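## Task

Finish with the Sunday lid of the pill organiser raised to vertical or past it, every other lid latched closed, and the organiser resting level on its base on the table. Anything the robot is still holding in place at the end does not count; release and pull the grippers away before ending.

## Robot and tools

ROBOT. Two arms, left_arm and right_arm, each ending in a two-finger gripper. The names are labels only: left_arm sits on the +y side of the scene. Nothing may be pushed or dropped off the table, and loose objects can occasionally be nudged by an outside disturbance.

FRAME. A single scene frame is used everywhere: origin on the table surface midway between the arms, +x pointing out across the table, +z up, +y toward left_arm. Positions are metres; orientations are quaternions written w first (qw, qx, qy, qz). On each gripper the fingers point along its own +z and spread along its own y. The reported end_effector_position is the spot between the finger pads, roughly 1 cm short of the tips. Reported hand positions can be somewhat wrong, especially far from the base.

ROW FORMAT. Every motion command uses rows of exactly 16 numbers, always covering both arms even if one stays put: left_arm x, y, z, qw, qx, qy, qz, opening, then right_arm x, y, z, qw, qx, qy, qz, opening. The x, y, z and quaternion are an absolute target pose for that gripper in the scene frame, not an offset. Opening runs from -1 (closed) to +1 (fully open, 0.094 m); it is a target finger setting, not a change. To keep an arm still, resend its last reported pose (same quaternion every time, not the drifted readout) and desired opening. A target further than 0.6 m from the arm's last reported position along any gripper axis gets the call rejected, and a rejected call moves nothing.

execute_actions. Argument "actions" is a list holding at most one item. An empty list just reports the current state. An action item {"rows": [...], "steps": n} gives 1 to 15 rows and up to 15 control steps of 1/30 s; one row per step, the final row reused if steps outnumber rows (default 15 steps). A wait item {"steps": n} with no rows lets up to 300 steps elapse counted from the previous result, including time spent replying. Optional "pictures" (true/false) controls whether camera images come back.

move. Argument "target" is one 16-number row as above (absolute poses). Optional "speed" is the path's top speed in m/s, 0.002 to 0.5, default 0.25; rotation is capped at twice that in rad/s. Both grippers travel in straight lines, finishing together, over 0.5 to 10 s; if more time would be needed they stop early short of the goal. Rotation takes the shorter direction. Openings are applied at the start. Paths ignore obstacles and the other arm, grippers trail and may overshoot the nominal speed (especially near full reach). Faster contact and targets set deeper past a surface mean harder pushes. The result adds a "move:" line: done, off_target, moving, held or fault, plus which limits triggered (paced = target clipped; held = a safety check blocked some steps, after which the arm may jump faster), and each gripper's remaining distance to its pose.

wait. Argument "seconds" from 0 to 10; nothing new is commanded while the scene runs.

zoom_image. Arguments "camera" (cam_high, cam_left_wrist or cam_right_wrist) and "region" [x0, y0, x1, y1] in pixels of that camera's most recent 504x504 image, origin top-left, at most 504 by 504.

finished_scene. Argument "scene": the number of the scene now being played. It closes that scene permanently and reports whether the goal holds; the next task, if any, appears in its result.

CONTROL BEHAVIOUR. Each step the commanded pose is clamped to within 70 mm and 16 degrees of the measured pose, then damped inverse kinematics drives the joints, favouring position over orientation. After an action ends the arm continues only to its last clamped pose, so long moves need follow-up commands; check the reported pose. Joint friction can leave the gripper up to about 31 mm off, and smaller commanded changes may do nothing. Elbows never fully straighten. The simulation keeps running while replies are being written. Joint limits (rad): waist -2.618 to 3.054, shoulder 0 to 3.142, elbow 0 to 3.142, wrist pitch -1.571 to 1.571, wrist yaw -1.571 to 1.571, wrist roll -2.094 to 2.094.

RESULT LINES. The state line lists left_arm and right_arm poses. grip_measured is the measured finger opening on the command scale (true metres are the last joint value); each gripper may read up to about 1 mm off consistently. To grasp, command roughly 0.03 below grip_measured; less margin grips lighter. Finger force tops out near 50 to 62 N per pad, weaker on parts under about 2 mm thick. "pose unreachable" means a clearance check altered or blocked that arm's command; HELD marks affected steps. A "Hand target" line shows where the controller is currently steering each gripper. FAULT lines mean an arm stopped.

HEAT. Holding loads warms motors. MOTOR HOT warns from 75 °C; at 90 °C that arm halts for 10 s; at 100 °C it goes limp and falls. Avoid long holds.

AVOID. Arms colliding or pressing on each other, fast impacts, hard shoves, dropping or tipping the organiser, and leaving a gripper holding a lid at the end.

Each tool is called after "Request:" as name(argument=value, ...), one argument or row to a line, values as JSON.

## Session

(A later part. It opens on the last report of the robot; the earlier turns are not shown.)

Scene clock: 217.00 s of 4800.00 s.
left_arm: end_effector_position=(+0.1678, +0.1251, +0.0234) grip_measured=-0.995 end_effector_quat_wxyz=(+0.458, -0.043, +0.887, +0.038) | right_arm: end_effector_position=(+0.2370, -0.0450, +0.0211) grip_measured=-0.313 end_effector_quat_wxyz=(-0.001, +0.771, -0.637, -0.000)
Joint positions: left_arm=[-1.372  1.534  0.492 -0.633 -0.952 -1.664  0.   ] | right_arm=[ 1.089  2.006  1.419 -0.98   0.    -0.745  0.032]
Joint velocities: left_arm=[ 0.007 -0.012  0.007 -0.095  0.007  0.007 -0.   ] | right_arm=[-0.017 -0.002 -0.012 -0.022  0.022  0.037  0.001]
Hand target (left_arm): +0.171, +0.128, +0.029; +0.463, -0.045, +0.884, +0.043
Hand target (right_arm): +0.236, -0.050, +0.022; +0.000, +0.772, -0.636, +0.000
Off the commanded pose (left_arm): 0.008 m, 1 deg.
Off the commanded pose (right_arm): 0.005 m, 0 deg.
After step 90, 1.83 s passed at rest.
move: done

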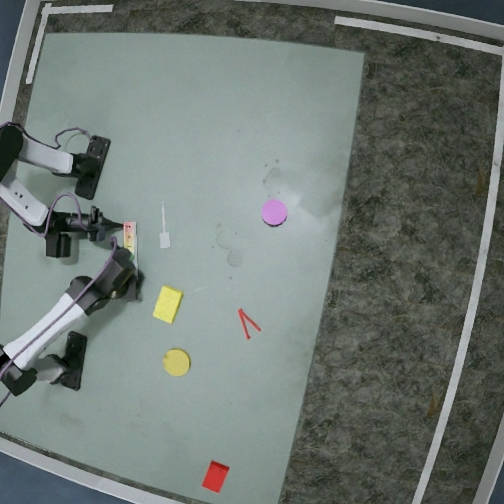

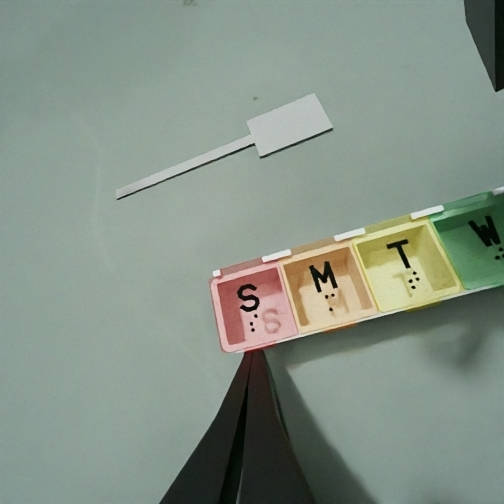

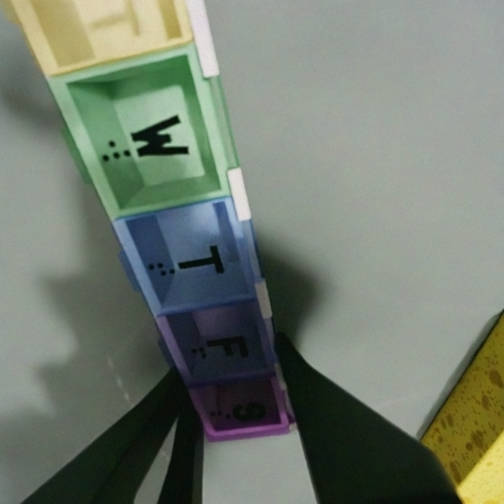

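Request:
move(
  target=[0.172,0.128,0.042,0.463,-0.045,0.884,0.043,-1,0.236,-0.05,0.020,0,-0.772,0.636,0,-0.5],
  speed=0.02,
)

Request:
zoom_image(
  camera="cam_high",
  region=[80, 200, 170, 280],
)

Scene clock: 224.47 s of 4800.00 s.
left_arm: end_effector_position=(+0.1695, +0.1305, +0.0343) grip_measured=-0.995 end_effector_quat_wxyz=(+0.461, -0.039, +0.885, +0.047) | right_arm: end_effector_position=(+0.2385, -0.0428, +0.0212) grip_measured=-0.313 end_effector_quat_wxyz=(-0.007, +0.770, -0.638, -0.001)
Joint positions: left_arm=[-1.364  1.487  0.504 -0.703 -0.958 -1.653  0.   ] | right_arm=[ 1.089  2.005  1.417 -0.968  0.    -0.743  0.032]
Joint velocities: left_arm=[-0.012 -0.007  0.002 -0.007  0.022  0.022 -0.   ] | right_arm=[-0.007 -0.007 -0.017  0.007 -0.007  0.007 -0.   ]
Hand target (left_arm): +0.172, +0.128, +0.042; +0.463, -0.045, +0.884, +0.043
Hand target (right_arm): +0.236, -0.050, +0.020; -0.000, +0.772, -0.636, +0.000
Off the commanded pose (left_arm): 0.009 m, 1 deg.
Off the commanded pose (right_arm): 0.008 m, 1 deg.
After step 90, 3.00 s passed at rest.
move: done

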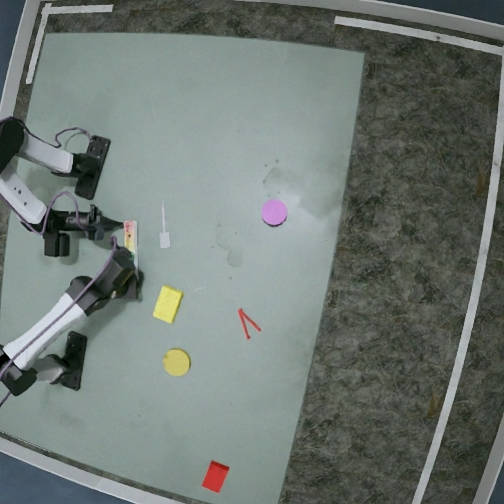

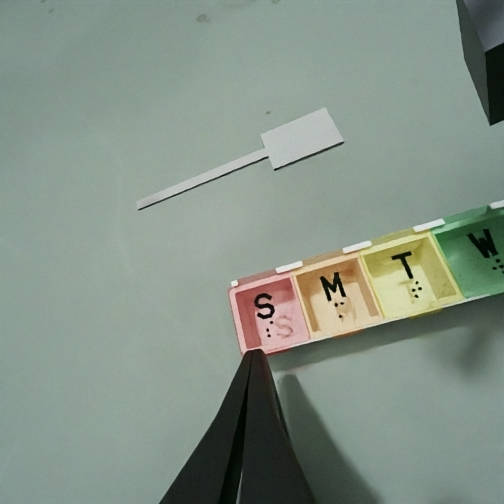

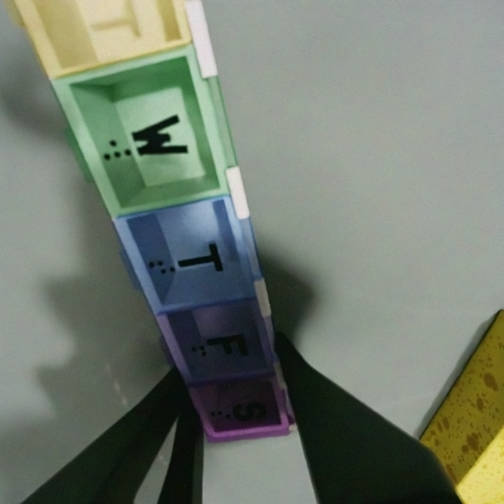

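Region (80, 200, 170, 280) of cam_high's 504x504 image, scaled by 5.600, with more detail than that image has.

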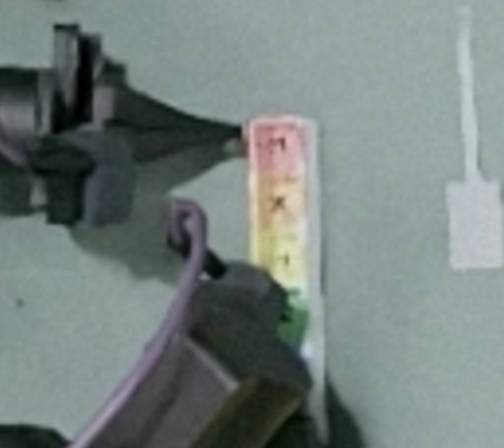

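Request:
move(
  target=[0.168,0.128,0.012,0.463,-0.045,0.884,0.043,-1,0.236,-0.05,0.022,0,-0.772,0.636,0,-0.4],
  speed=0.04,
)

Request:
move(
  target=[0.10,0.17,0.06,0.463,-0.045,0.884,0.043,-1,0.236,-0.05,0.027,0,-0.772,0.636,0,-0.4],
  speed=0.1,
)

Request:
move(
  target=[0.10,0.17,0.06,0.463,-0.045,0.884,0.043,-1,0.292,-0.06,0.027,0,-0.873,0.488,0,-0.4],
  speed=0.06,
)

Scene clock: 292.63 s of 4800.00 s.
left_arm: end_effector_position=(+0.1700, +0.1203, +0.0228) grip_measured=-0.995 end_effector_quat_wxyz=(+0.464, -0.053, +0.884, +0.032) | right_arm: end_effector_position=(+0.2392, -0.0432, +0.0212) grip_measured=-0.313 end_effector_quat_wxyz=(-0.008, +0.770, -0.638, +0.002)
Joint positions: left_arm=[-1.368  1.558  0.504 -0.612 -0.964 -1.679  0.   ] | right_arm=[ 1.089  2.005  1.417 -0.968  0.005 -0.741  0.032]
Joint velocities: left_arm=[ 0.007 -0.002  0.002 -0.022  0.022  0.051  0.001] | right_arm=[ 0.017  0.007 -0.012  0.022  0.022 -0.007 -0.001]
Hand target (left_arm): +0.168, +0.128, +0.013; +0.463, -0.045, +0.884, +0.043
Hand target (right_arm): +0.236, -0.050, +0.022; +0.000, +0.772, -0.636, +0.000
Off the commanded pose (left_arm): 0.013 m, 2 deg.
Off the commanded pose (right_arm): 0.008 m, 1 deg.
After step 90, 64.20 s passed at rest.
move: off_target (left_arm)

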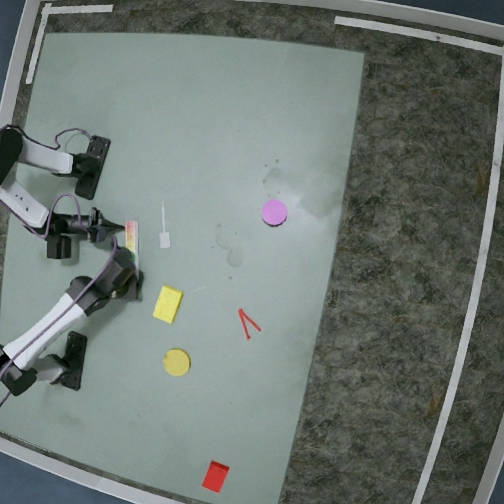

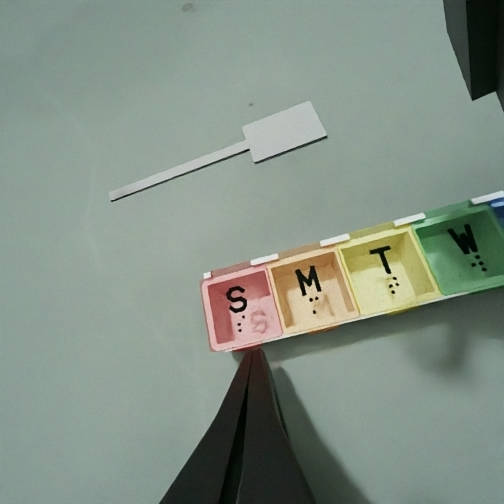

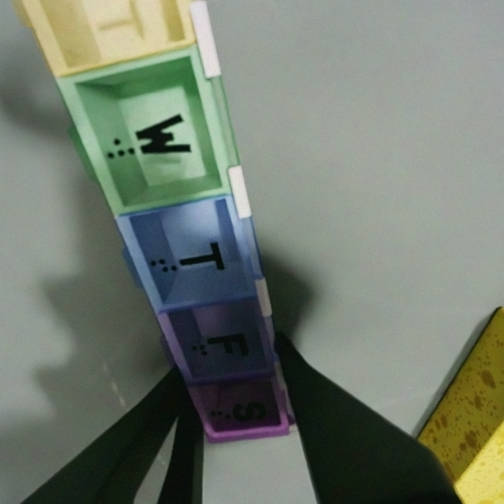

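Scene clock: 294.27 s of 4800.00 s.
left_arm: end_effector_position=(+0.1067, +0.1730, +0.0574) grip_measured=-0.995 end_effector_quat_wxyz=(+0.419, -0.001, +0.906, +0.060) | right_arm: end_effector_position=(+0.2376, -0.0461, +0.0215) grip_measured=-0.313 end_effector_quat_wxyz=(-0.001, +0.770, -0.638, +0.003)
Joint positions: left_arm=[-1.742  1.342  0.525 -1.239 -0.76  -2.082  0.   ] | right_arm=[ 1.089  2.004  1.417 -0.982  0.006 -0.743  0.032]
Joint velocities: left_arm=[ 0.017  0.007 -0.002 -0.022 -0.022 -0.081  0.   ] | right_arm=[-0.017 -0.012 -0.007 -0.037  0.037 -0.095 -0.   ]
Hand target (left_arm): +0.103, +0.170, +0.061; +0.411, -0.006, +0.910, +0.051
Hand target (right_arm): +0.236, -0.050, +0.027; +0.000, +0.772, -0.636, +0.000
Off the commanded pose (left_arm): 0.008 m, 8 deg.
Off the commanded pose (right_arm): 0.007 m, 0 deg.
joint sent to its limit (left arm) — the command would take joint 6 (wrist roll) past its lower limit, so that joint was sent only as far as its limit.
move: off_target (left_arm)

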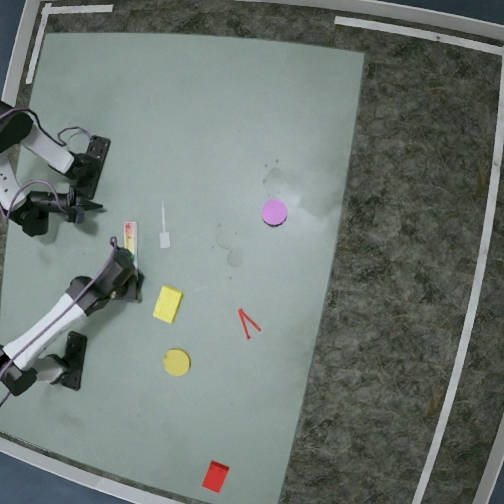

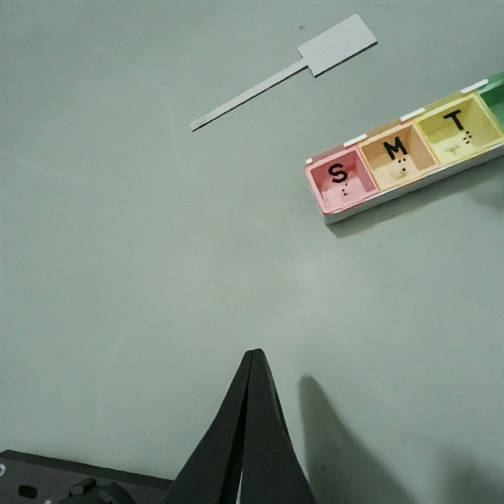

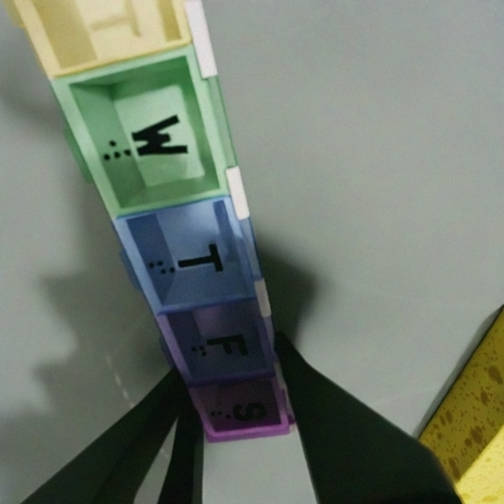

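Scene clock: 297.63 s of 4800.00 s.
left_arm: end_effector_position=(+0.1052, +0.1735, +0.0564) grip_measured=-0.995 end_effector_quat_wxyz=(+0.416, -0.000, +0.908, +0.061) | right_arm: end_effector_position=(+0.2881, -0.0619, +0.0239) grip_measured=-0.313 end_effector_quat_wxyz=(+0.001, +0.872, -0.489, +0.003)
Joint positions: left_arm=[-1.747  1.342  0.525 -1.239 -0.75  -2.082  0.   ] | right_arm=[ 0.955  2.065  1.518 -1.025  0.006 -1.237  0.032]
Joint velocities: left_arm=[ 0.007 -0.022  0.002 -0.007 -0.037  0.066  0.001] | right_arm=[-0.002  0.007 -0.002 -0.007 -0.037  0.037 -0.   ]
Hand target (left_arm): +0.101, +0.170, +0.060; +0.407, -0.005, +0.912, +0.050
Hand target (right_arm): +0.293, -0.062, +0.027; +0.001, +0.873, -0.488, +0.003
Off the commanded pose (left_arm): 0.007 m, 8 deg.
Off the commanded pose (right_arm): 0.005 m, 0 deg.
joint sent to its limit (left arm) — the command would take joint 6 (wrist roll) past its lower limit, so that joint was sent only as far as its limit.
move: off_target (left_arm)

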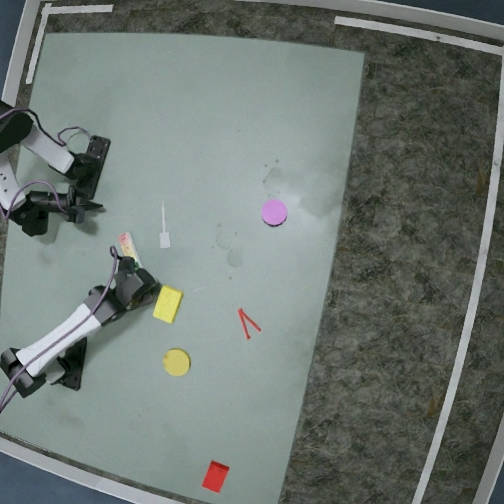

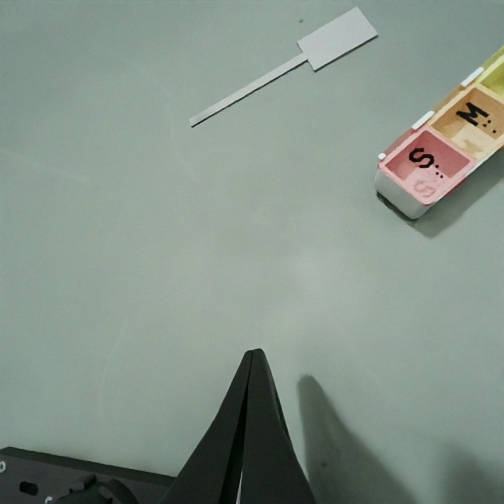

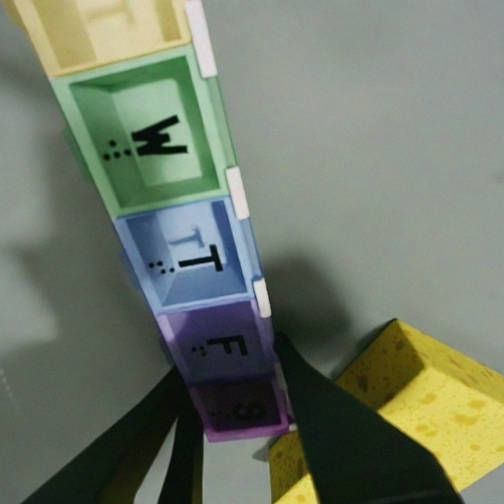

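Request:
move(
  target=[0.10,0.17,0.06,0.41,0,0.91,0.055,-1,0.29,-0.061,0.021,0,-0.873,0.488,0,0.0],
  speed=0.06,
)

Request:
move(
  target=[0.10,0.17,0.06,0.41,0,0.91,0.055,-1,0.27,-0.04,0.13,0,-0.873,0.488,0,0.0],
)

Request:
move(
  target=[0.10,0.17,0.06,0.41,0,0.91,0.055,-1,0.26,-0.02,0.13,0,-0.259,0.966,0,0.4],
  speed=0.5,
)

Request:
move(
  target=[0.10,0.17,0.06,0.41,0,0.91,0.055,-1,0.252,-0.002,0.08,0,0.488,0.873,0,0.4],
  speed=0.4,
)

Scene clock: 306.10 s of 4800.00 s.
left_arm: end_effector_position=(+0.1046, +0.1739, +0.0568) grip_measured=-0.995 end_effector_quat_wxyz=(+0.416, +0.004, +0.907, +0.063) | right_arm: end_effector_position=(+0.2880, -0.0620, +0.0239) grip_measured=-0.001 end_effector_quat_wxyz=(+0.001, +0.873, -0.488, +0.003)
Joint positions: left_arm=[-1.754  1.342  0.525 -1.244 -0.749 -2.082  0.   ] | right_arm=[ 0.955  2.065  1.518 -1.026  0.006 -1.24   0.047]
Joint velocities: left_arm=[ 0.002  0.012 -0.012  0.022 -0.007 -0.022  0.001] | right_arm=[ 0.007 -0.007  0.002  0.051  0.081  0.022  0.   ]
Hand target (left_arm): +0.101, +0.170, +0.060; +0.409, +0.001, +0.911, +0.055
Hand target (right_arm): +0.290, -0.061, +0.021; +0.000, +0.873, -0.488, +0.000
Off the commanded pose (left_arm): 0.007 m, 1 deg.
Off the commanded pose (right_arm): 0.004 m, 0 deg.
joint sent to its limit (left arm) — the command would take joint 6 (wrist roll) past its lower limit, so that joint was sent only as far as its limit.
After step 90, 4.77 s passed at rest.
move: done

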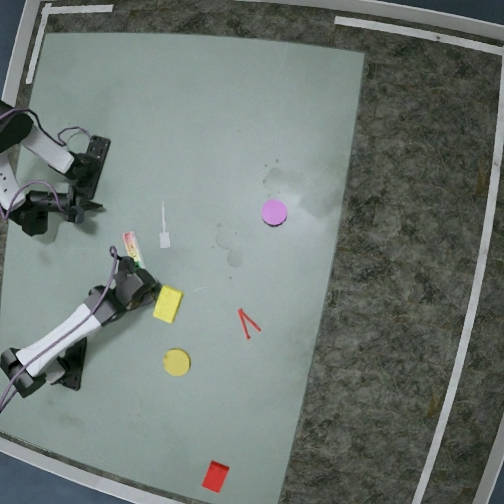

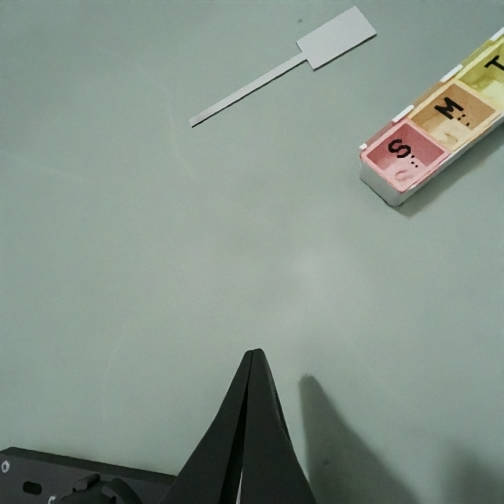

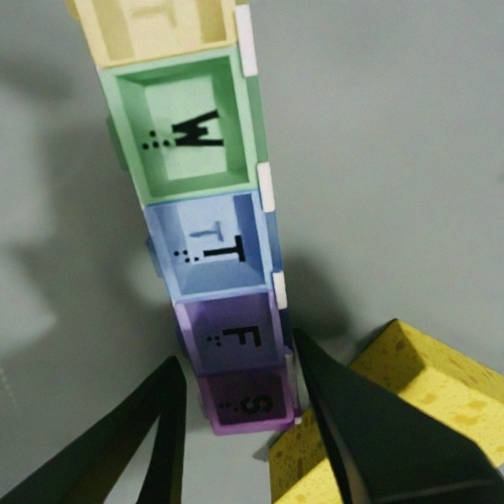

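Scene clock: 307.30 s of 4800.00 s.
left_arm: end_effector_position=(+0.1045, +0.1741, +0.0568) grip_measured=-0.995 end_effector_quat_wxyz=(+0.416, +0.004, +0.907, +0.063) | right_arm: end_effector_position=(+0.2709, -0.0440, +0.1274) grip_measured=-0.001 end_effector_quat_wxyz=(-0.002, +0.874, -0.487, +0.002)
Joint positions: left_arm=[-1.754  1.342  0.525 -1.245 -0.748 -2.082  0.   ] | right_arm=[ 1.018  2.029  1.881 -1.418  0.004 -1.181  0.047]
Joint velocities: left_arm=[ 0.007  0.002 -0.017 -0.022  0.007 -0.037  0.   ] | right_arm=[ 0.007 -0.022  0.002  0.007 -0.007  0.022  0.001]
Hand target (left_arm): +0.100, +0.170, +0.060; +0.409, +0.001, +0.911, +0.055
Hand target (right_arm): +0.268, -0.042, +0.130; -0.000, +0.873, -0.488, -0.001
Off the commanded pose (left_arm): 0.007 m, 1 deg.
Off the commanded pose (right_arm): 0.005 m, 0 deg.
joint sent to its limit (left arm) — the command would take joint 6 (wrist roll) past its lower limit, so that joint was sent only as far as its limit.
move: done

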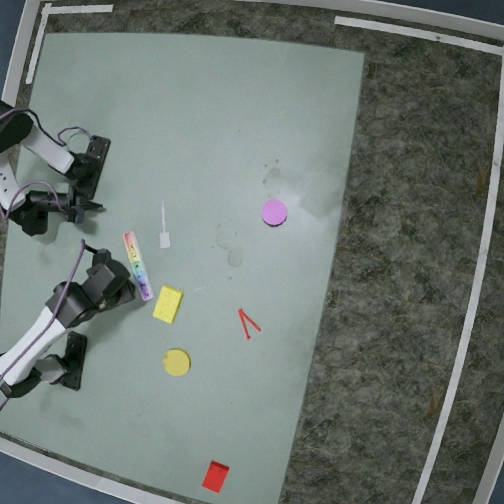

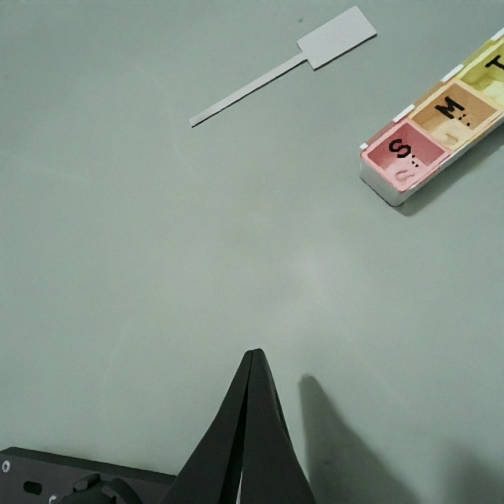

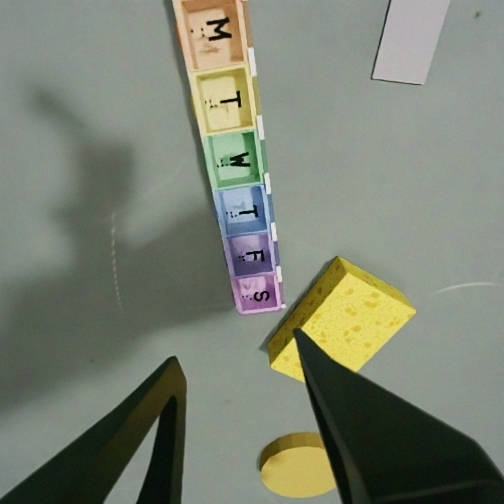

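Scene clock: 309.67 s of 4800.00 s.
left_arm: end_effector_position=(+0.1045, +0.1742, +0.0568) grip_measured=-0.995 end_effector_quat_wxyz=(+0.416, +0.004, +0.907, +0.063) | right_arm: end_effector_position=(+0.2634, -0.0232, +0.1271) grip_measured=+0.399 end_effector_quat_wxyz=(+0.002, -0.260, +0.966, -0.000)
Joint positions: left_arm=[-1.754  1.342  0.525 -1.246 -0.748 -2.082  0.   ] | right_arm=[ 1.063  2.089  1.969 -1.448  0.003  0.464  0.066]
Joint velocities: left_arm=[-0.012 -0.002 -0.007  0.007  0.022 -0.007  0.001] | right_arm=[-0.007  0.017 -0.012  0.007  0.037  0.007  0.   ]
Hand target (left_arm): +0.101, +0.170, +0.060; +0.409, +0.001, +0.911, +0.055
Hand target (right_arm): +0.260, -0.020, +0.130; -0.000, -0.259, +0.966, +0.001
Off the commanded pose (left_arm): 0.007 m, 1 deg.
Off the commanded pose (right_arm): 0.006 m, 0 deg.
joint sent to its limit (left arm) — the command would take joint 6 (wrist roll) past its lower limit, so that joint was sent only as far as its limit.
move: done

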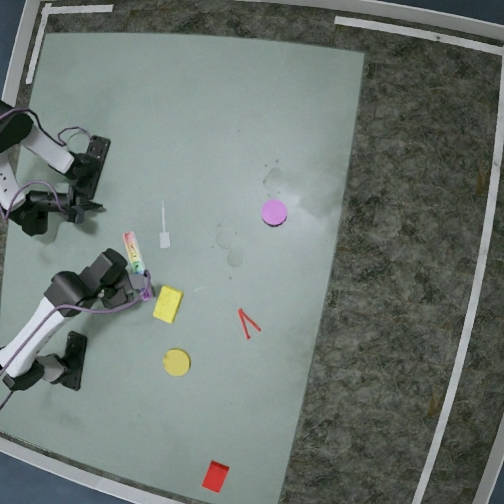

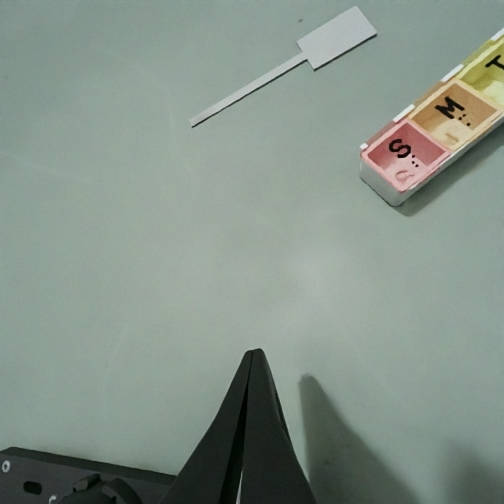

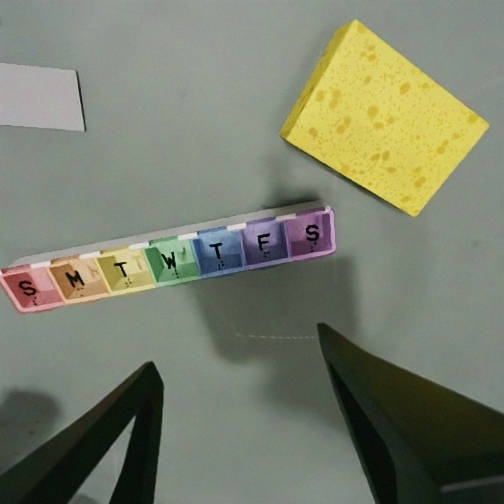

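Scene clock: 312.27 s of 4800.00 s.
left_arm: end_effector_position=(+0.1045, +0.1742, +0.0568) grip_measured=-0.995 end_effector_quat_wxyz=(+0.416, +0.004, +0.907, +0.063) | right_arm: end_effector_position=(+0.2565, -0.0038, +0.0855) grip_measured=+0.399 end_effector_quat_wxyz=(+0.002, +0.487, +0.873, +0.000)
Joint positions: left_arm=[-1.754  1.342  0.525 -1.246 -0.748 -2.082  0.   ] | right_arm=[ 1.102  2.14   1.882 -1.313  0.003  2.046  0.066]
Joint velocities: left_arm=[-0.002  0.007  0.002 -0.066  0.066 -0.022 -0.001] | right_arm=[-0.007  0.017 -0.012 -0.051  0.022 -0.007  0.001]
Hand target (left_arm): +0.100, +0.170, +0.060; +0.409, +0.001, +0.911, +0.055
Hand target (right_arm): +0.252, -0.001, +0.080; -0.001, +0.488, +0.873, -0.000
Off the commanded pose (left_arm): 0.007 m, 1 deg.
Off the commanded pose (right_arm): 0.007 m, 0 deg.
joint sent to its limit (left arm) — the command would take joint 6 (wrist roll) past its lower limit, so that joint was sent only as far as its limit.
move: done

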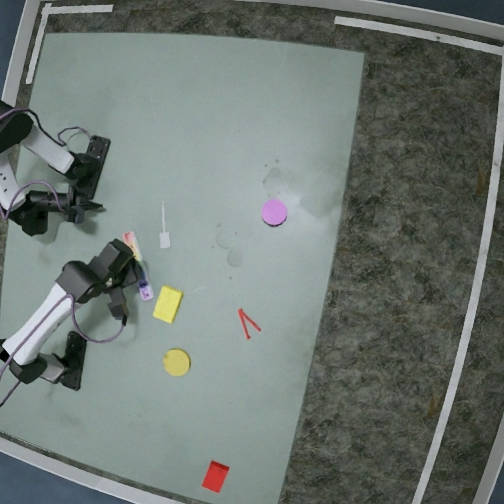

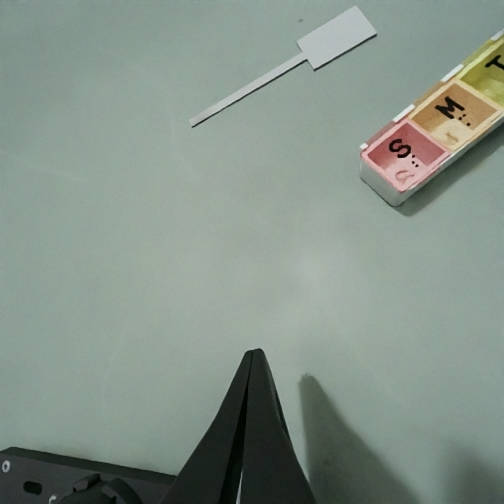

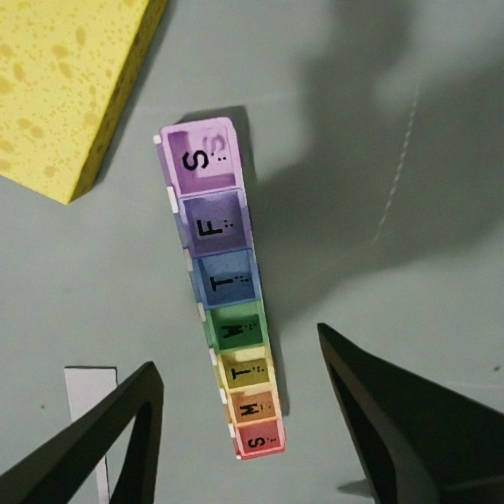

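Request:
move(
  target=[0.10,0.17,0.06,0.41,0,0.91,0.055,-1,0.238,0.022,0.022,0,0.488,0.873,0,0.4],
  speed=0.1,
)

Scene clock: 320.67 s of 4800.00 s.
left_arm: end_effector_position=(+0.1045, +0.1742, +0.0568) grip_measured=-0.995 end_effector_quat_wxyz=(+0.416, +0.004, +0.907, +0.063) | right_arm: end_effector_position=(+0.2422, +0.0208, +0.0259) grip_measured=+0.399 end_effector_quat_wxyz=(+0.001, +0.484, +0.875, -0.003)
Joint positions: left_arm=[-1.754  1.342  0.525 -1.246 -0.748 -2.082  0.   ] | right_arm=[ 1.16   2.235  1.798 -1.138  0.003  2.097  0.066]
Joint velocities: left_arm=[-0.007  0.012 -0.002  0.051 -0.037 -0.022 -0.001] | right_arm=[-0.002 -0.012  0.002 -0.007 -0.051 -0.066 -0.   ]
Hand target (left_arm): +0.100, +0.170, +0.060; +0.409, +0.001, +0.911, +0.055
Hand target (right_arm): +0.238, +0.024, +0.022; -0.003, +0.485, +0.875, -0.000
Off the commanded pose (left_arm): 0.007 m, 1 deg.
Off the commanded pose (right_arm): 0.006 m, 1 deg.
joint sent to its limit (left arm) — the command would take joint 6 (wrist roll) past its lower limit, so that joint was sent only as far as its limit.
joint sent to its limit (right arm) — the command would take joint 6 (wrist roll) past its upper limit, so that joint was sent only as far as its limit.
After step 90, 4.20 s passed at rest.
move: done

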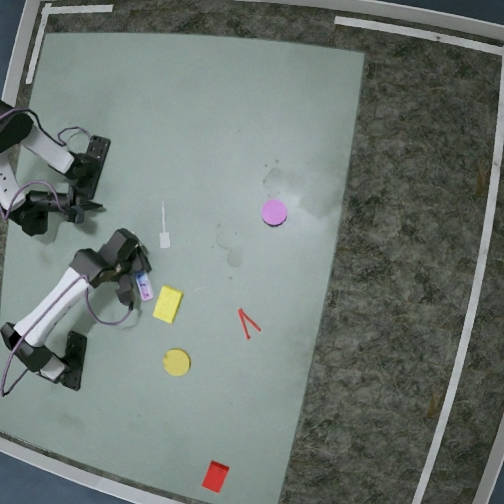

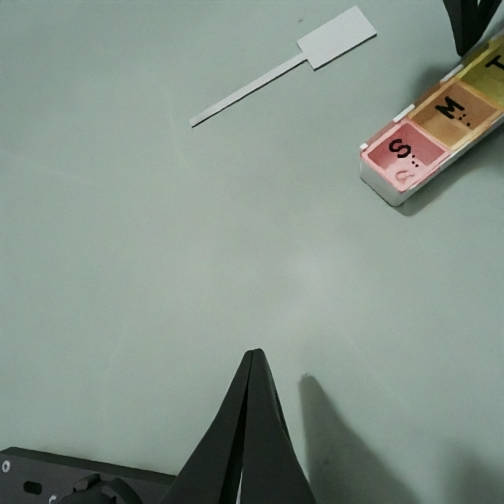

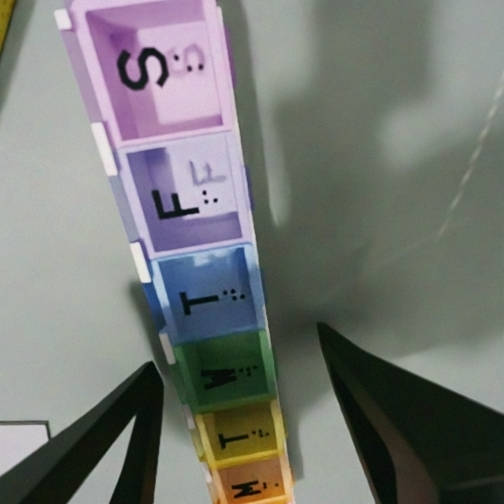

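Request:
move(
  target=[0.10,0.17,0.06,0.41,0,0.91,0.055,-1,0.240,0.022,0.020,0,0.488,0.873,0,-0.5],
  speed=0.05,
)

Scene clock: 327.23 s of 4800.00 s.
left_arm: end_effector_position=(+0.1045, +0.1742, +0.0568) grip_measured=-0.995 end_effector_quat_wxyz=(+0.416, +0.004, +0.907, +0.063) | right_arm: end_effector_position=(+0.2425, +0.0214, +0.0259) grip_measured=-0.301 end_effector_quat_wxyz=(+0.001, +0.484, +0.875, -0.001)
Joint positions: left_arm=[-1.754  1.342  0.525 -1.246 -0.748 -2.082  0.   ] | right_arm=[ 1.16   2.235  1.798 -1.135  0.003  2.098  0.033]
Joint velocities: left_arm=[-0.012  0.022 -0.012 -0.007 -0.022 -0.022 -0.   ] | right_arm=[-0.002  0.012 -0.017  0.022 -0.022 -0.051 -0.001]
Hand target (left_arm): +0.100, +0.170, +0.060; +0.409, +0.001, +0.911, +0.055
Hand target (right_arm): +0.240, +0.022, +0.020; -0.001, +0.486, +0.874, -0.000
Off the commanded pose (left_arm): 0.007 m, 1 deg.
Off the commanded pose (right_arm): 0.006 m, 1 deg.
joint sent to its limit (left arm) — the command would take joint 6 (wrist roll) past its lower limit, so that joint was sent only as far as its limit.
joint sent to its limit (right arm) — the command would take joint 6 (wrist roll) past its upper limit, so that joint was sent only as far as its limit.
After step 90, 2.87 s passed at rest.
move: done

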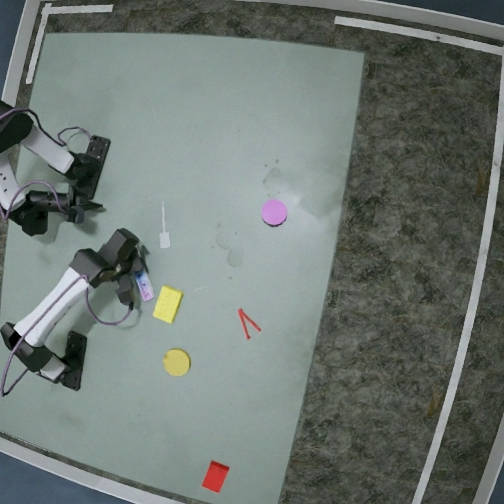

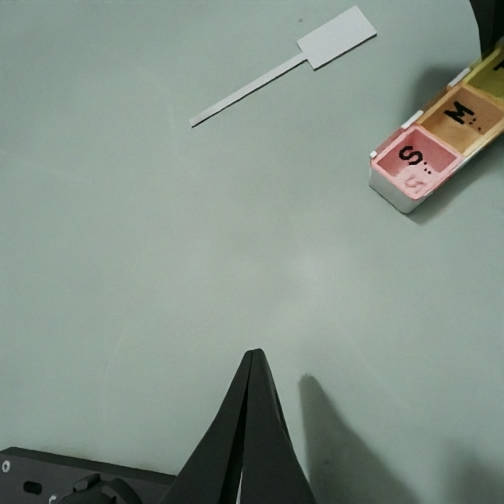

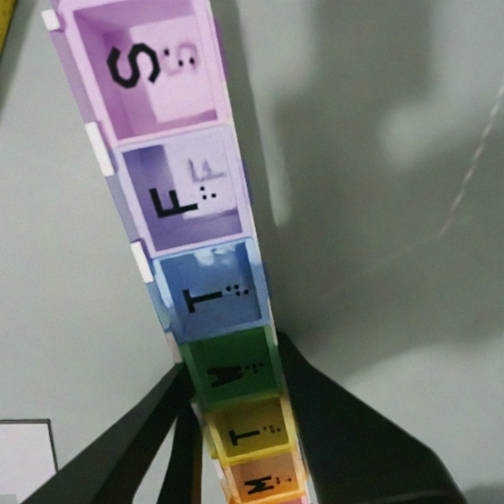

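Request:
move(
  target=[0.15,0.088,0.035,0.498,0.0755,0.863,-0.0436,-1,0.240,0.022,0.020,0,0.488,0.873,0,-0.4],
  speed=0.1,
)

Scene clock: 347.03 s of 4800.00 s.
left_arm: end_effector_position=(+0.1461, +0.0794, +0.0387) grip_measured=-0.995 end_effector_quat_wxyz=(+0.494, +0.074, +0.865, -0.058) | right_arm: end_effector_position=(+0.2425, +0.0214, +0.0259) grip_measured=-0.301 end_effector_quat_wxyz=(+0.001, +0.484, +0.875, -0.001)
Joint positions: left_arm=[-1.529  1.43   0.416 -0.381 -1.031 -1.4    0.   ] | right_arm=[ 1.16   2.235  1.798 -1.135  0.003  2.098  0.033]
Joint velocities: left_arm=[-0.007 -0.002 -0.032  0.007 -0.007 -0.051  0.001] | right_arm=[ 0.012  0.007  0.007 -0.037 -0.037  0.066  0.001]
Hand target (left_arm): +0.149, +0.087, +0.033; +0.496, +0.078, +0.864, -0.046
Hand target (right_arm): +0.240, +0.022, +0.020; -0.001, +0.486, +0.874, -0.000
Off the commanded pose (left_arm): 0.010 m, 2 deg.
Off the commanded pose (right_arm): 0.006 m, 1 deg.
joint sent to its limit (right arm) — the command would take joint 6 (wrist roll) past its upper limit, so that joint was sent only as far as its limit.
After step 90, 14.50 s passed at rest.
move: done

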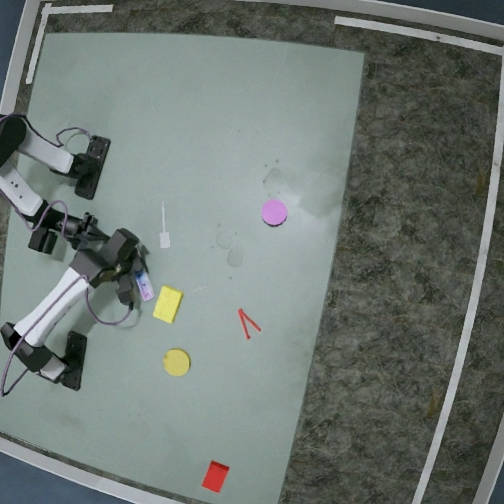

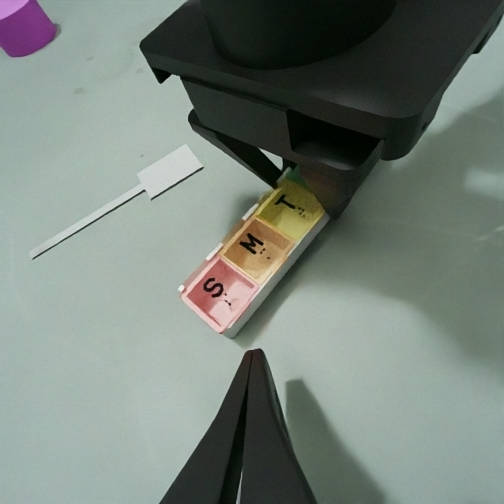

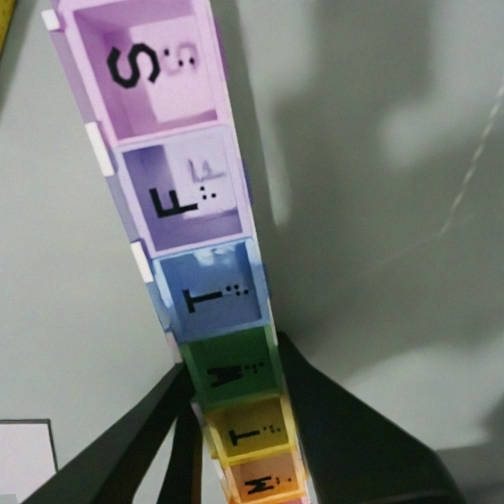

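Request:
move(
  target=[0.160,0.089,0.010,0.498,0.0755,0.863,-0.0436,-1,0.240,0.022,0.020,0,0.488,0.873,0,-0.4],
  speed=0.03,
)

Scene clock: 359.93 s of 4800.00 s.
left_arm: end_effector_position=(+0.1570, +0.0787, +0.0199) grip_measured=-0.995 end_effector_quat_wxyz=(+0.499, +0.067, +0.862, -0.064) | right_arm: end_effector_position=(+0.2425, +0.0214, +0.0259) grip_measured=-0.301 end_effector_quat_wxyz=(+0.001, +0.484, +0.875, -0.001)
Joint positions: left_arm=[-1.474  1.506  0.344 -0.132 -1.031 -1.301  0.   ] | right_arm=[ 1.16   2.235  1.798 -1.135  0.003  2.098  0.033]
Joint velocities: left_arm=[-0.012 -0.017  0.017  0.095 -0.037  0.066 -0.001] | right_arm=[-0.012  0.002  0.012  0.037 -0.051 -0.007  0.001]
Hand target (left_arm): +0.159, +0.089, +0.011; +0.497, +0.076, +0.863, -0.044
Hand target (right_arm): +0.240, +0.022, +0.020; -0.001, +0.486, +0.874, -0.000
Off the commanded pose (left_arm): 0.015 m, 3 deg.
Off the commanded pose (right_arm): 0.006 m, 1 deg.
joint sent to its limit (right arm) — the command would take joint 6 (wrist roll) past its upper limit, so that joint was sent only as far as its limit.
After step 90, 8.30 s passed at rest.
move: off_target (left_arm)

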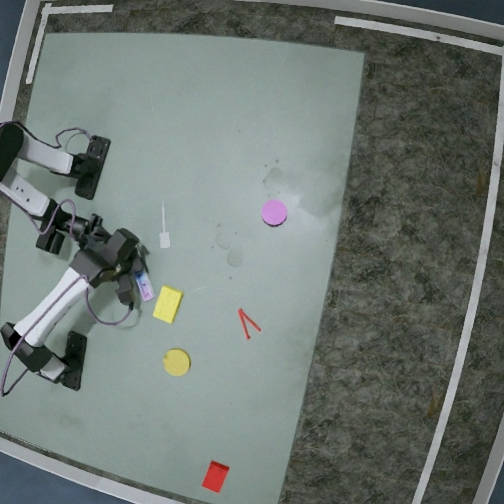

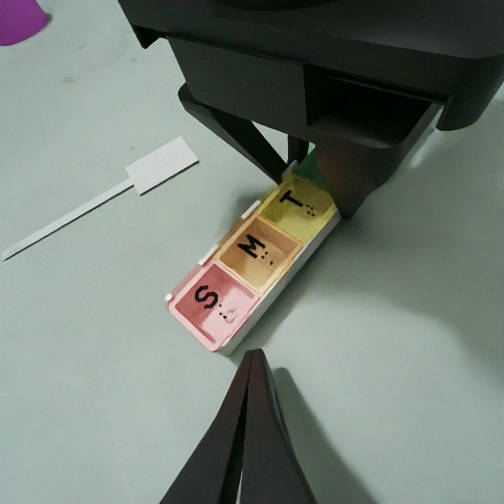

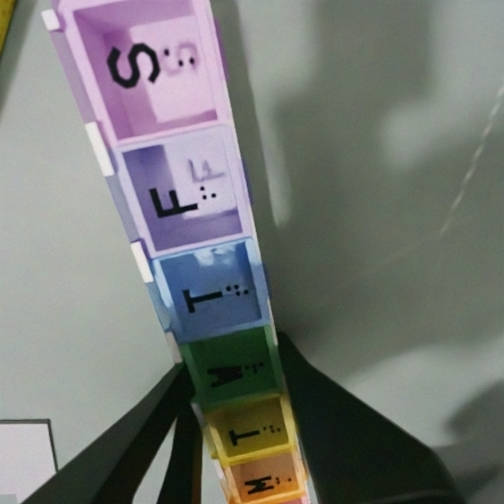

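Request:
move(
  target=[0.163,0.089,0.002,0.498,0.0755,0.863,-0.0436,-1,0.240,0.022,0.020,0,0.488,0.873,0,-0.4],
  speed=0.03,
)

Scene clock: 377.47 s of 4800.00 s.
left_arm: end_effector_position=(+0.1608, +0.0797, +0.0120) grip_measured=-0.995 end_effector_quat_wxyz=(+0.501, +0.067, +0.861, -0.061) | right_arm: end_effector_position=(+0.2425, +0.0214, +0.0259) grip_measured=-0.301 end_effector_quat_wxyz=(+0.001, +0.484, +0.875, -0.001)
Joint positions: left_arm=[-1.455  1.549  0.323 -0.046 -1.031 -1.27   0.   ] | right_arm=[ 1.16   2.235  1.798 -1.135  0.003  2.098  0.033]
Joint velocities: left_arm=[-0.002  0.007 -0.007  0.066 -0.022  0.037 -0.   ] | right_arm=[-0.012 -0.017  0.007 -0.022  0.037 -0.007  0.   ]
Hand target (left_arm): +0.162, +0.089, +0.003; +0.497, +0.075, +0.863, -0.043
Hand target (right_arm): +0.240, +0.022, +0.020; -0.001, +0.486, +0.874, -0.000
Off the commanded pose (left_arm): 0.014 m, 2 deg.
Off the commanded pose (right_arm): 0.006 m, 1 deg.
joint sent to its limit (right arm) — the command would take joint 6 (wrist roll) past its upper limit, so that joint was sent only as far as its limit.
After step 90, 13.50 s passed at rest.
move: off_target (left_arm)

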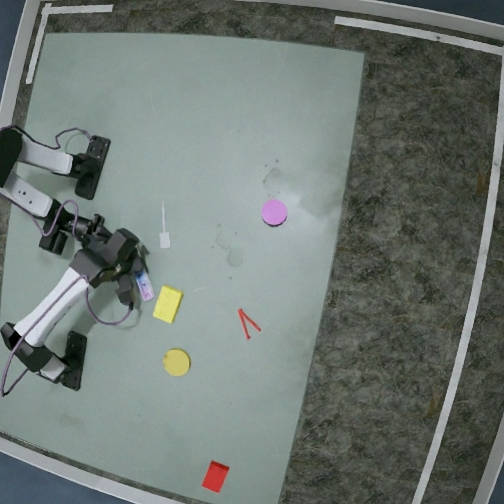

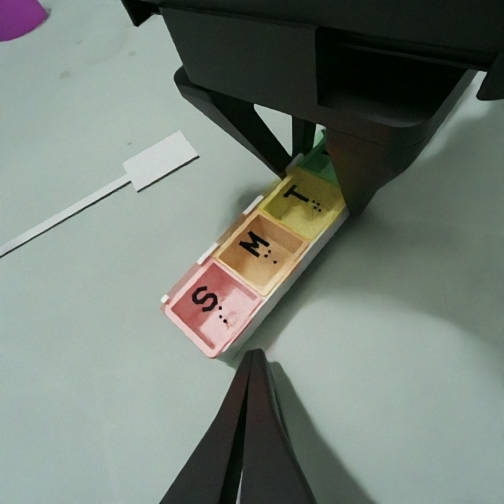

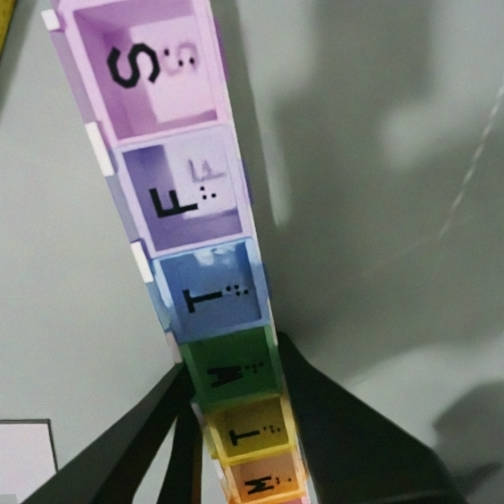

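Request:
move(
  target=[0.175,0.088,0.002,0.498,0.0755,0.863,-0.0436,-1,0.240,0.022,0.020,0,0.488,0.873,0,-0.4],
  speed=0.02,
)

Request:
zoom_image(
  camera="cam_left_wrist",
  region=[130, 200, 380, 420],
)

Scene clock: 384.07 s of 4800.00 s.
left_arm: end_effector_position=(+0.1720, +0.0760, +0.0114) grip_measured=-0.995 end_effector_quat_wxyz=(+0.500, +0.067, +0.861, -0.065) | right_arm: end_effector_position=(+0.2438, +0.0233, +0.0259) grip_measured=-0.301 end_effector_quat_wxyz=(+0.002, +0.487, +0.873, +0.004)
Joint positions: left_arm=[-1.39   1.549  0.298  0.091 -1.005 -1.147  0.   ] | right_arm=[ 1.16   2.235  1.798 -1.126  0.004  2.105  0.033]
Joint velocities: left_arm=[ 0.022 -0.002 -0.017  0.081  0.022  0.022  0.   ] | right_arm=[-0.017  0.007 -0.017  0.007 -0.051 -0.007 -0.   ]
Hand target (left_arm): +0.174, +0.088, +0.003; +0.497, +0.075, +0.863, -0.044
Hand target (right_arm): +0.240, +0.022, +0.020; -0.001, +0.486, +0.874, -0.000
Off the commanded pose (left_arm): 0.016 m, 3 deg.
Off the commanded pose (right_arm): 0.007 m, 0 deg.
joint sent to its limit (right arm) — the command would take joint 6 (wrist roll) past its upper limit, so that joint was sent only as far as its limit.
After step 90, 2.23 s passed at rest.
move: off_target (left_arm)

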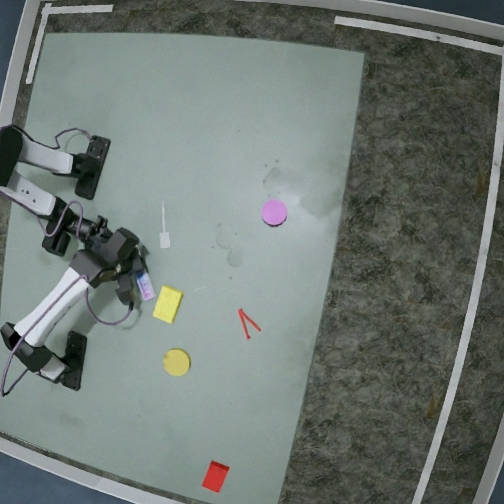

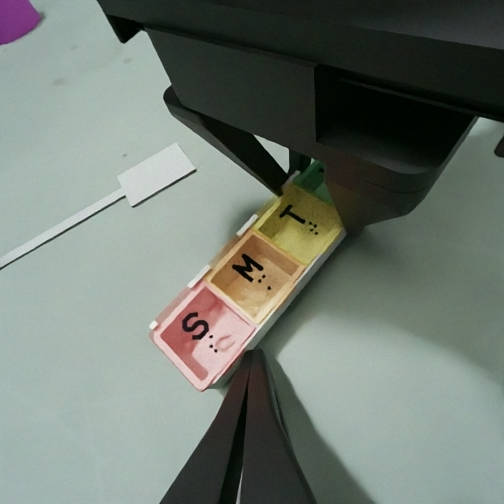

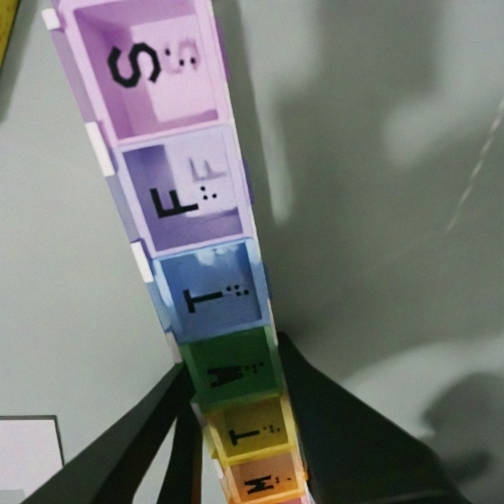

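Region (130, 200, 380, 420) of cam_left_wrist's 504x504 image, scaled by 2.016, with more detail than that image has; it fills the top 444 rows of this view, and the rest is white.

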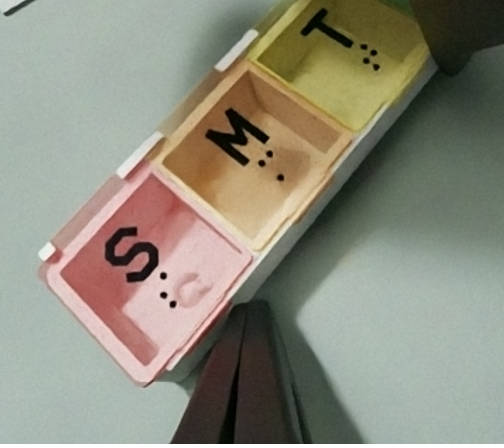

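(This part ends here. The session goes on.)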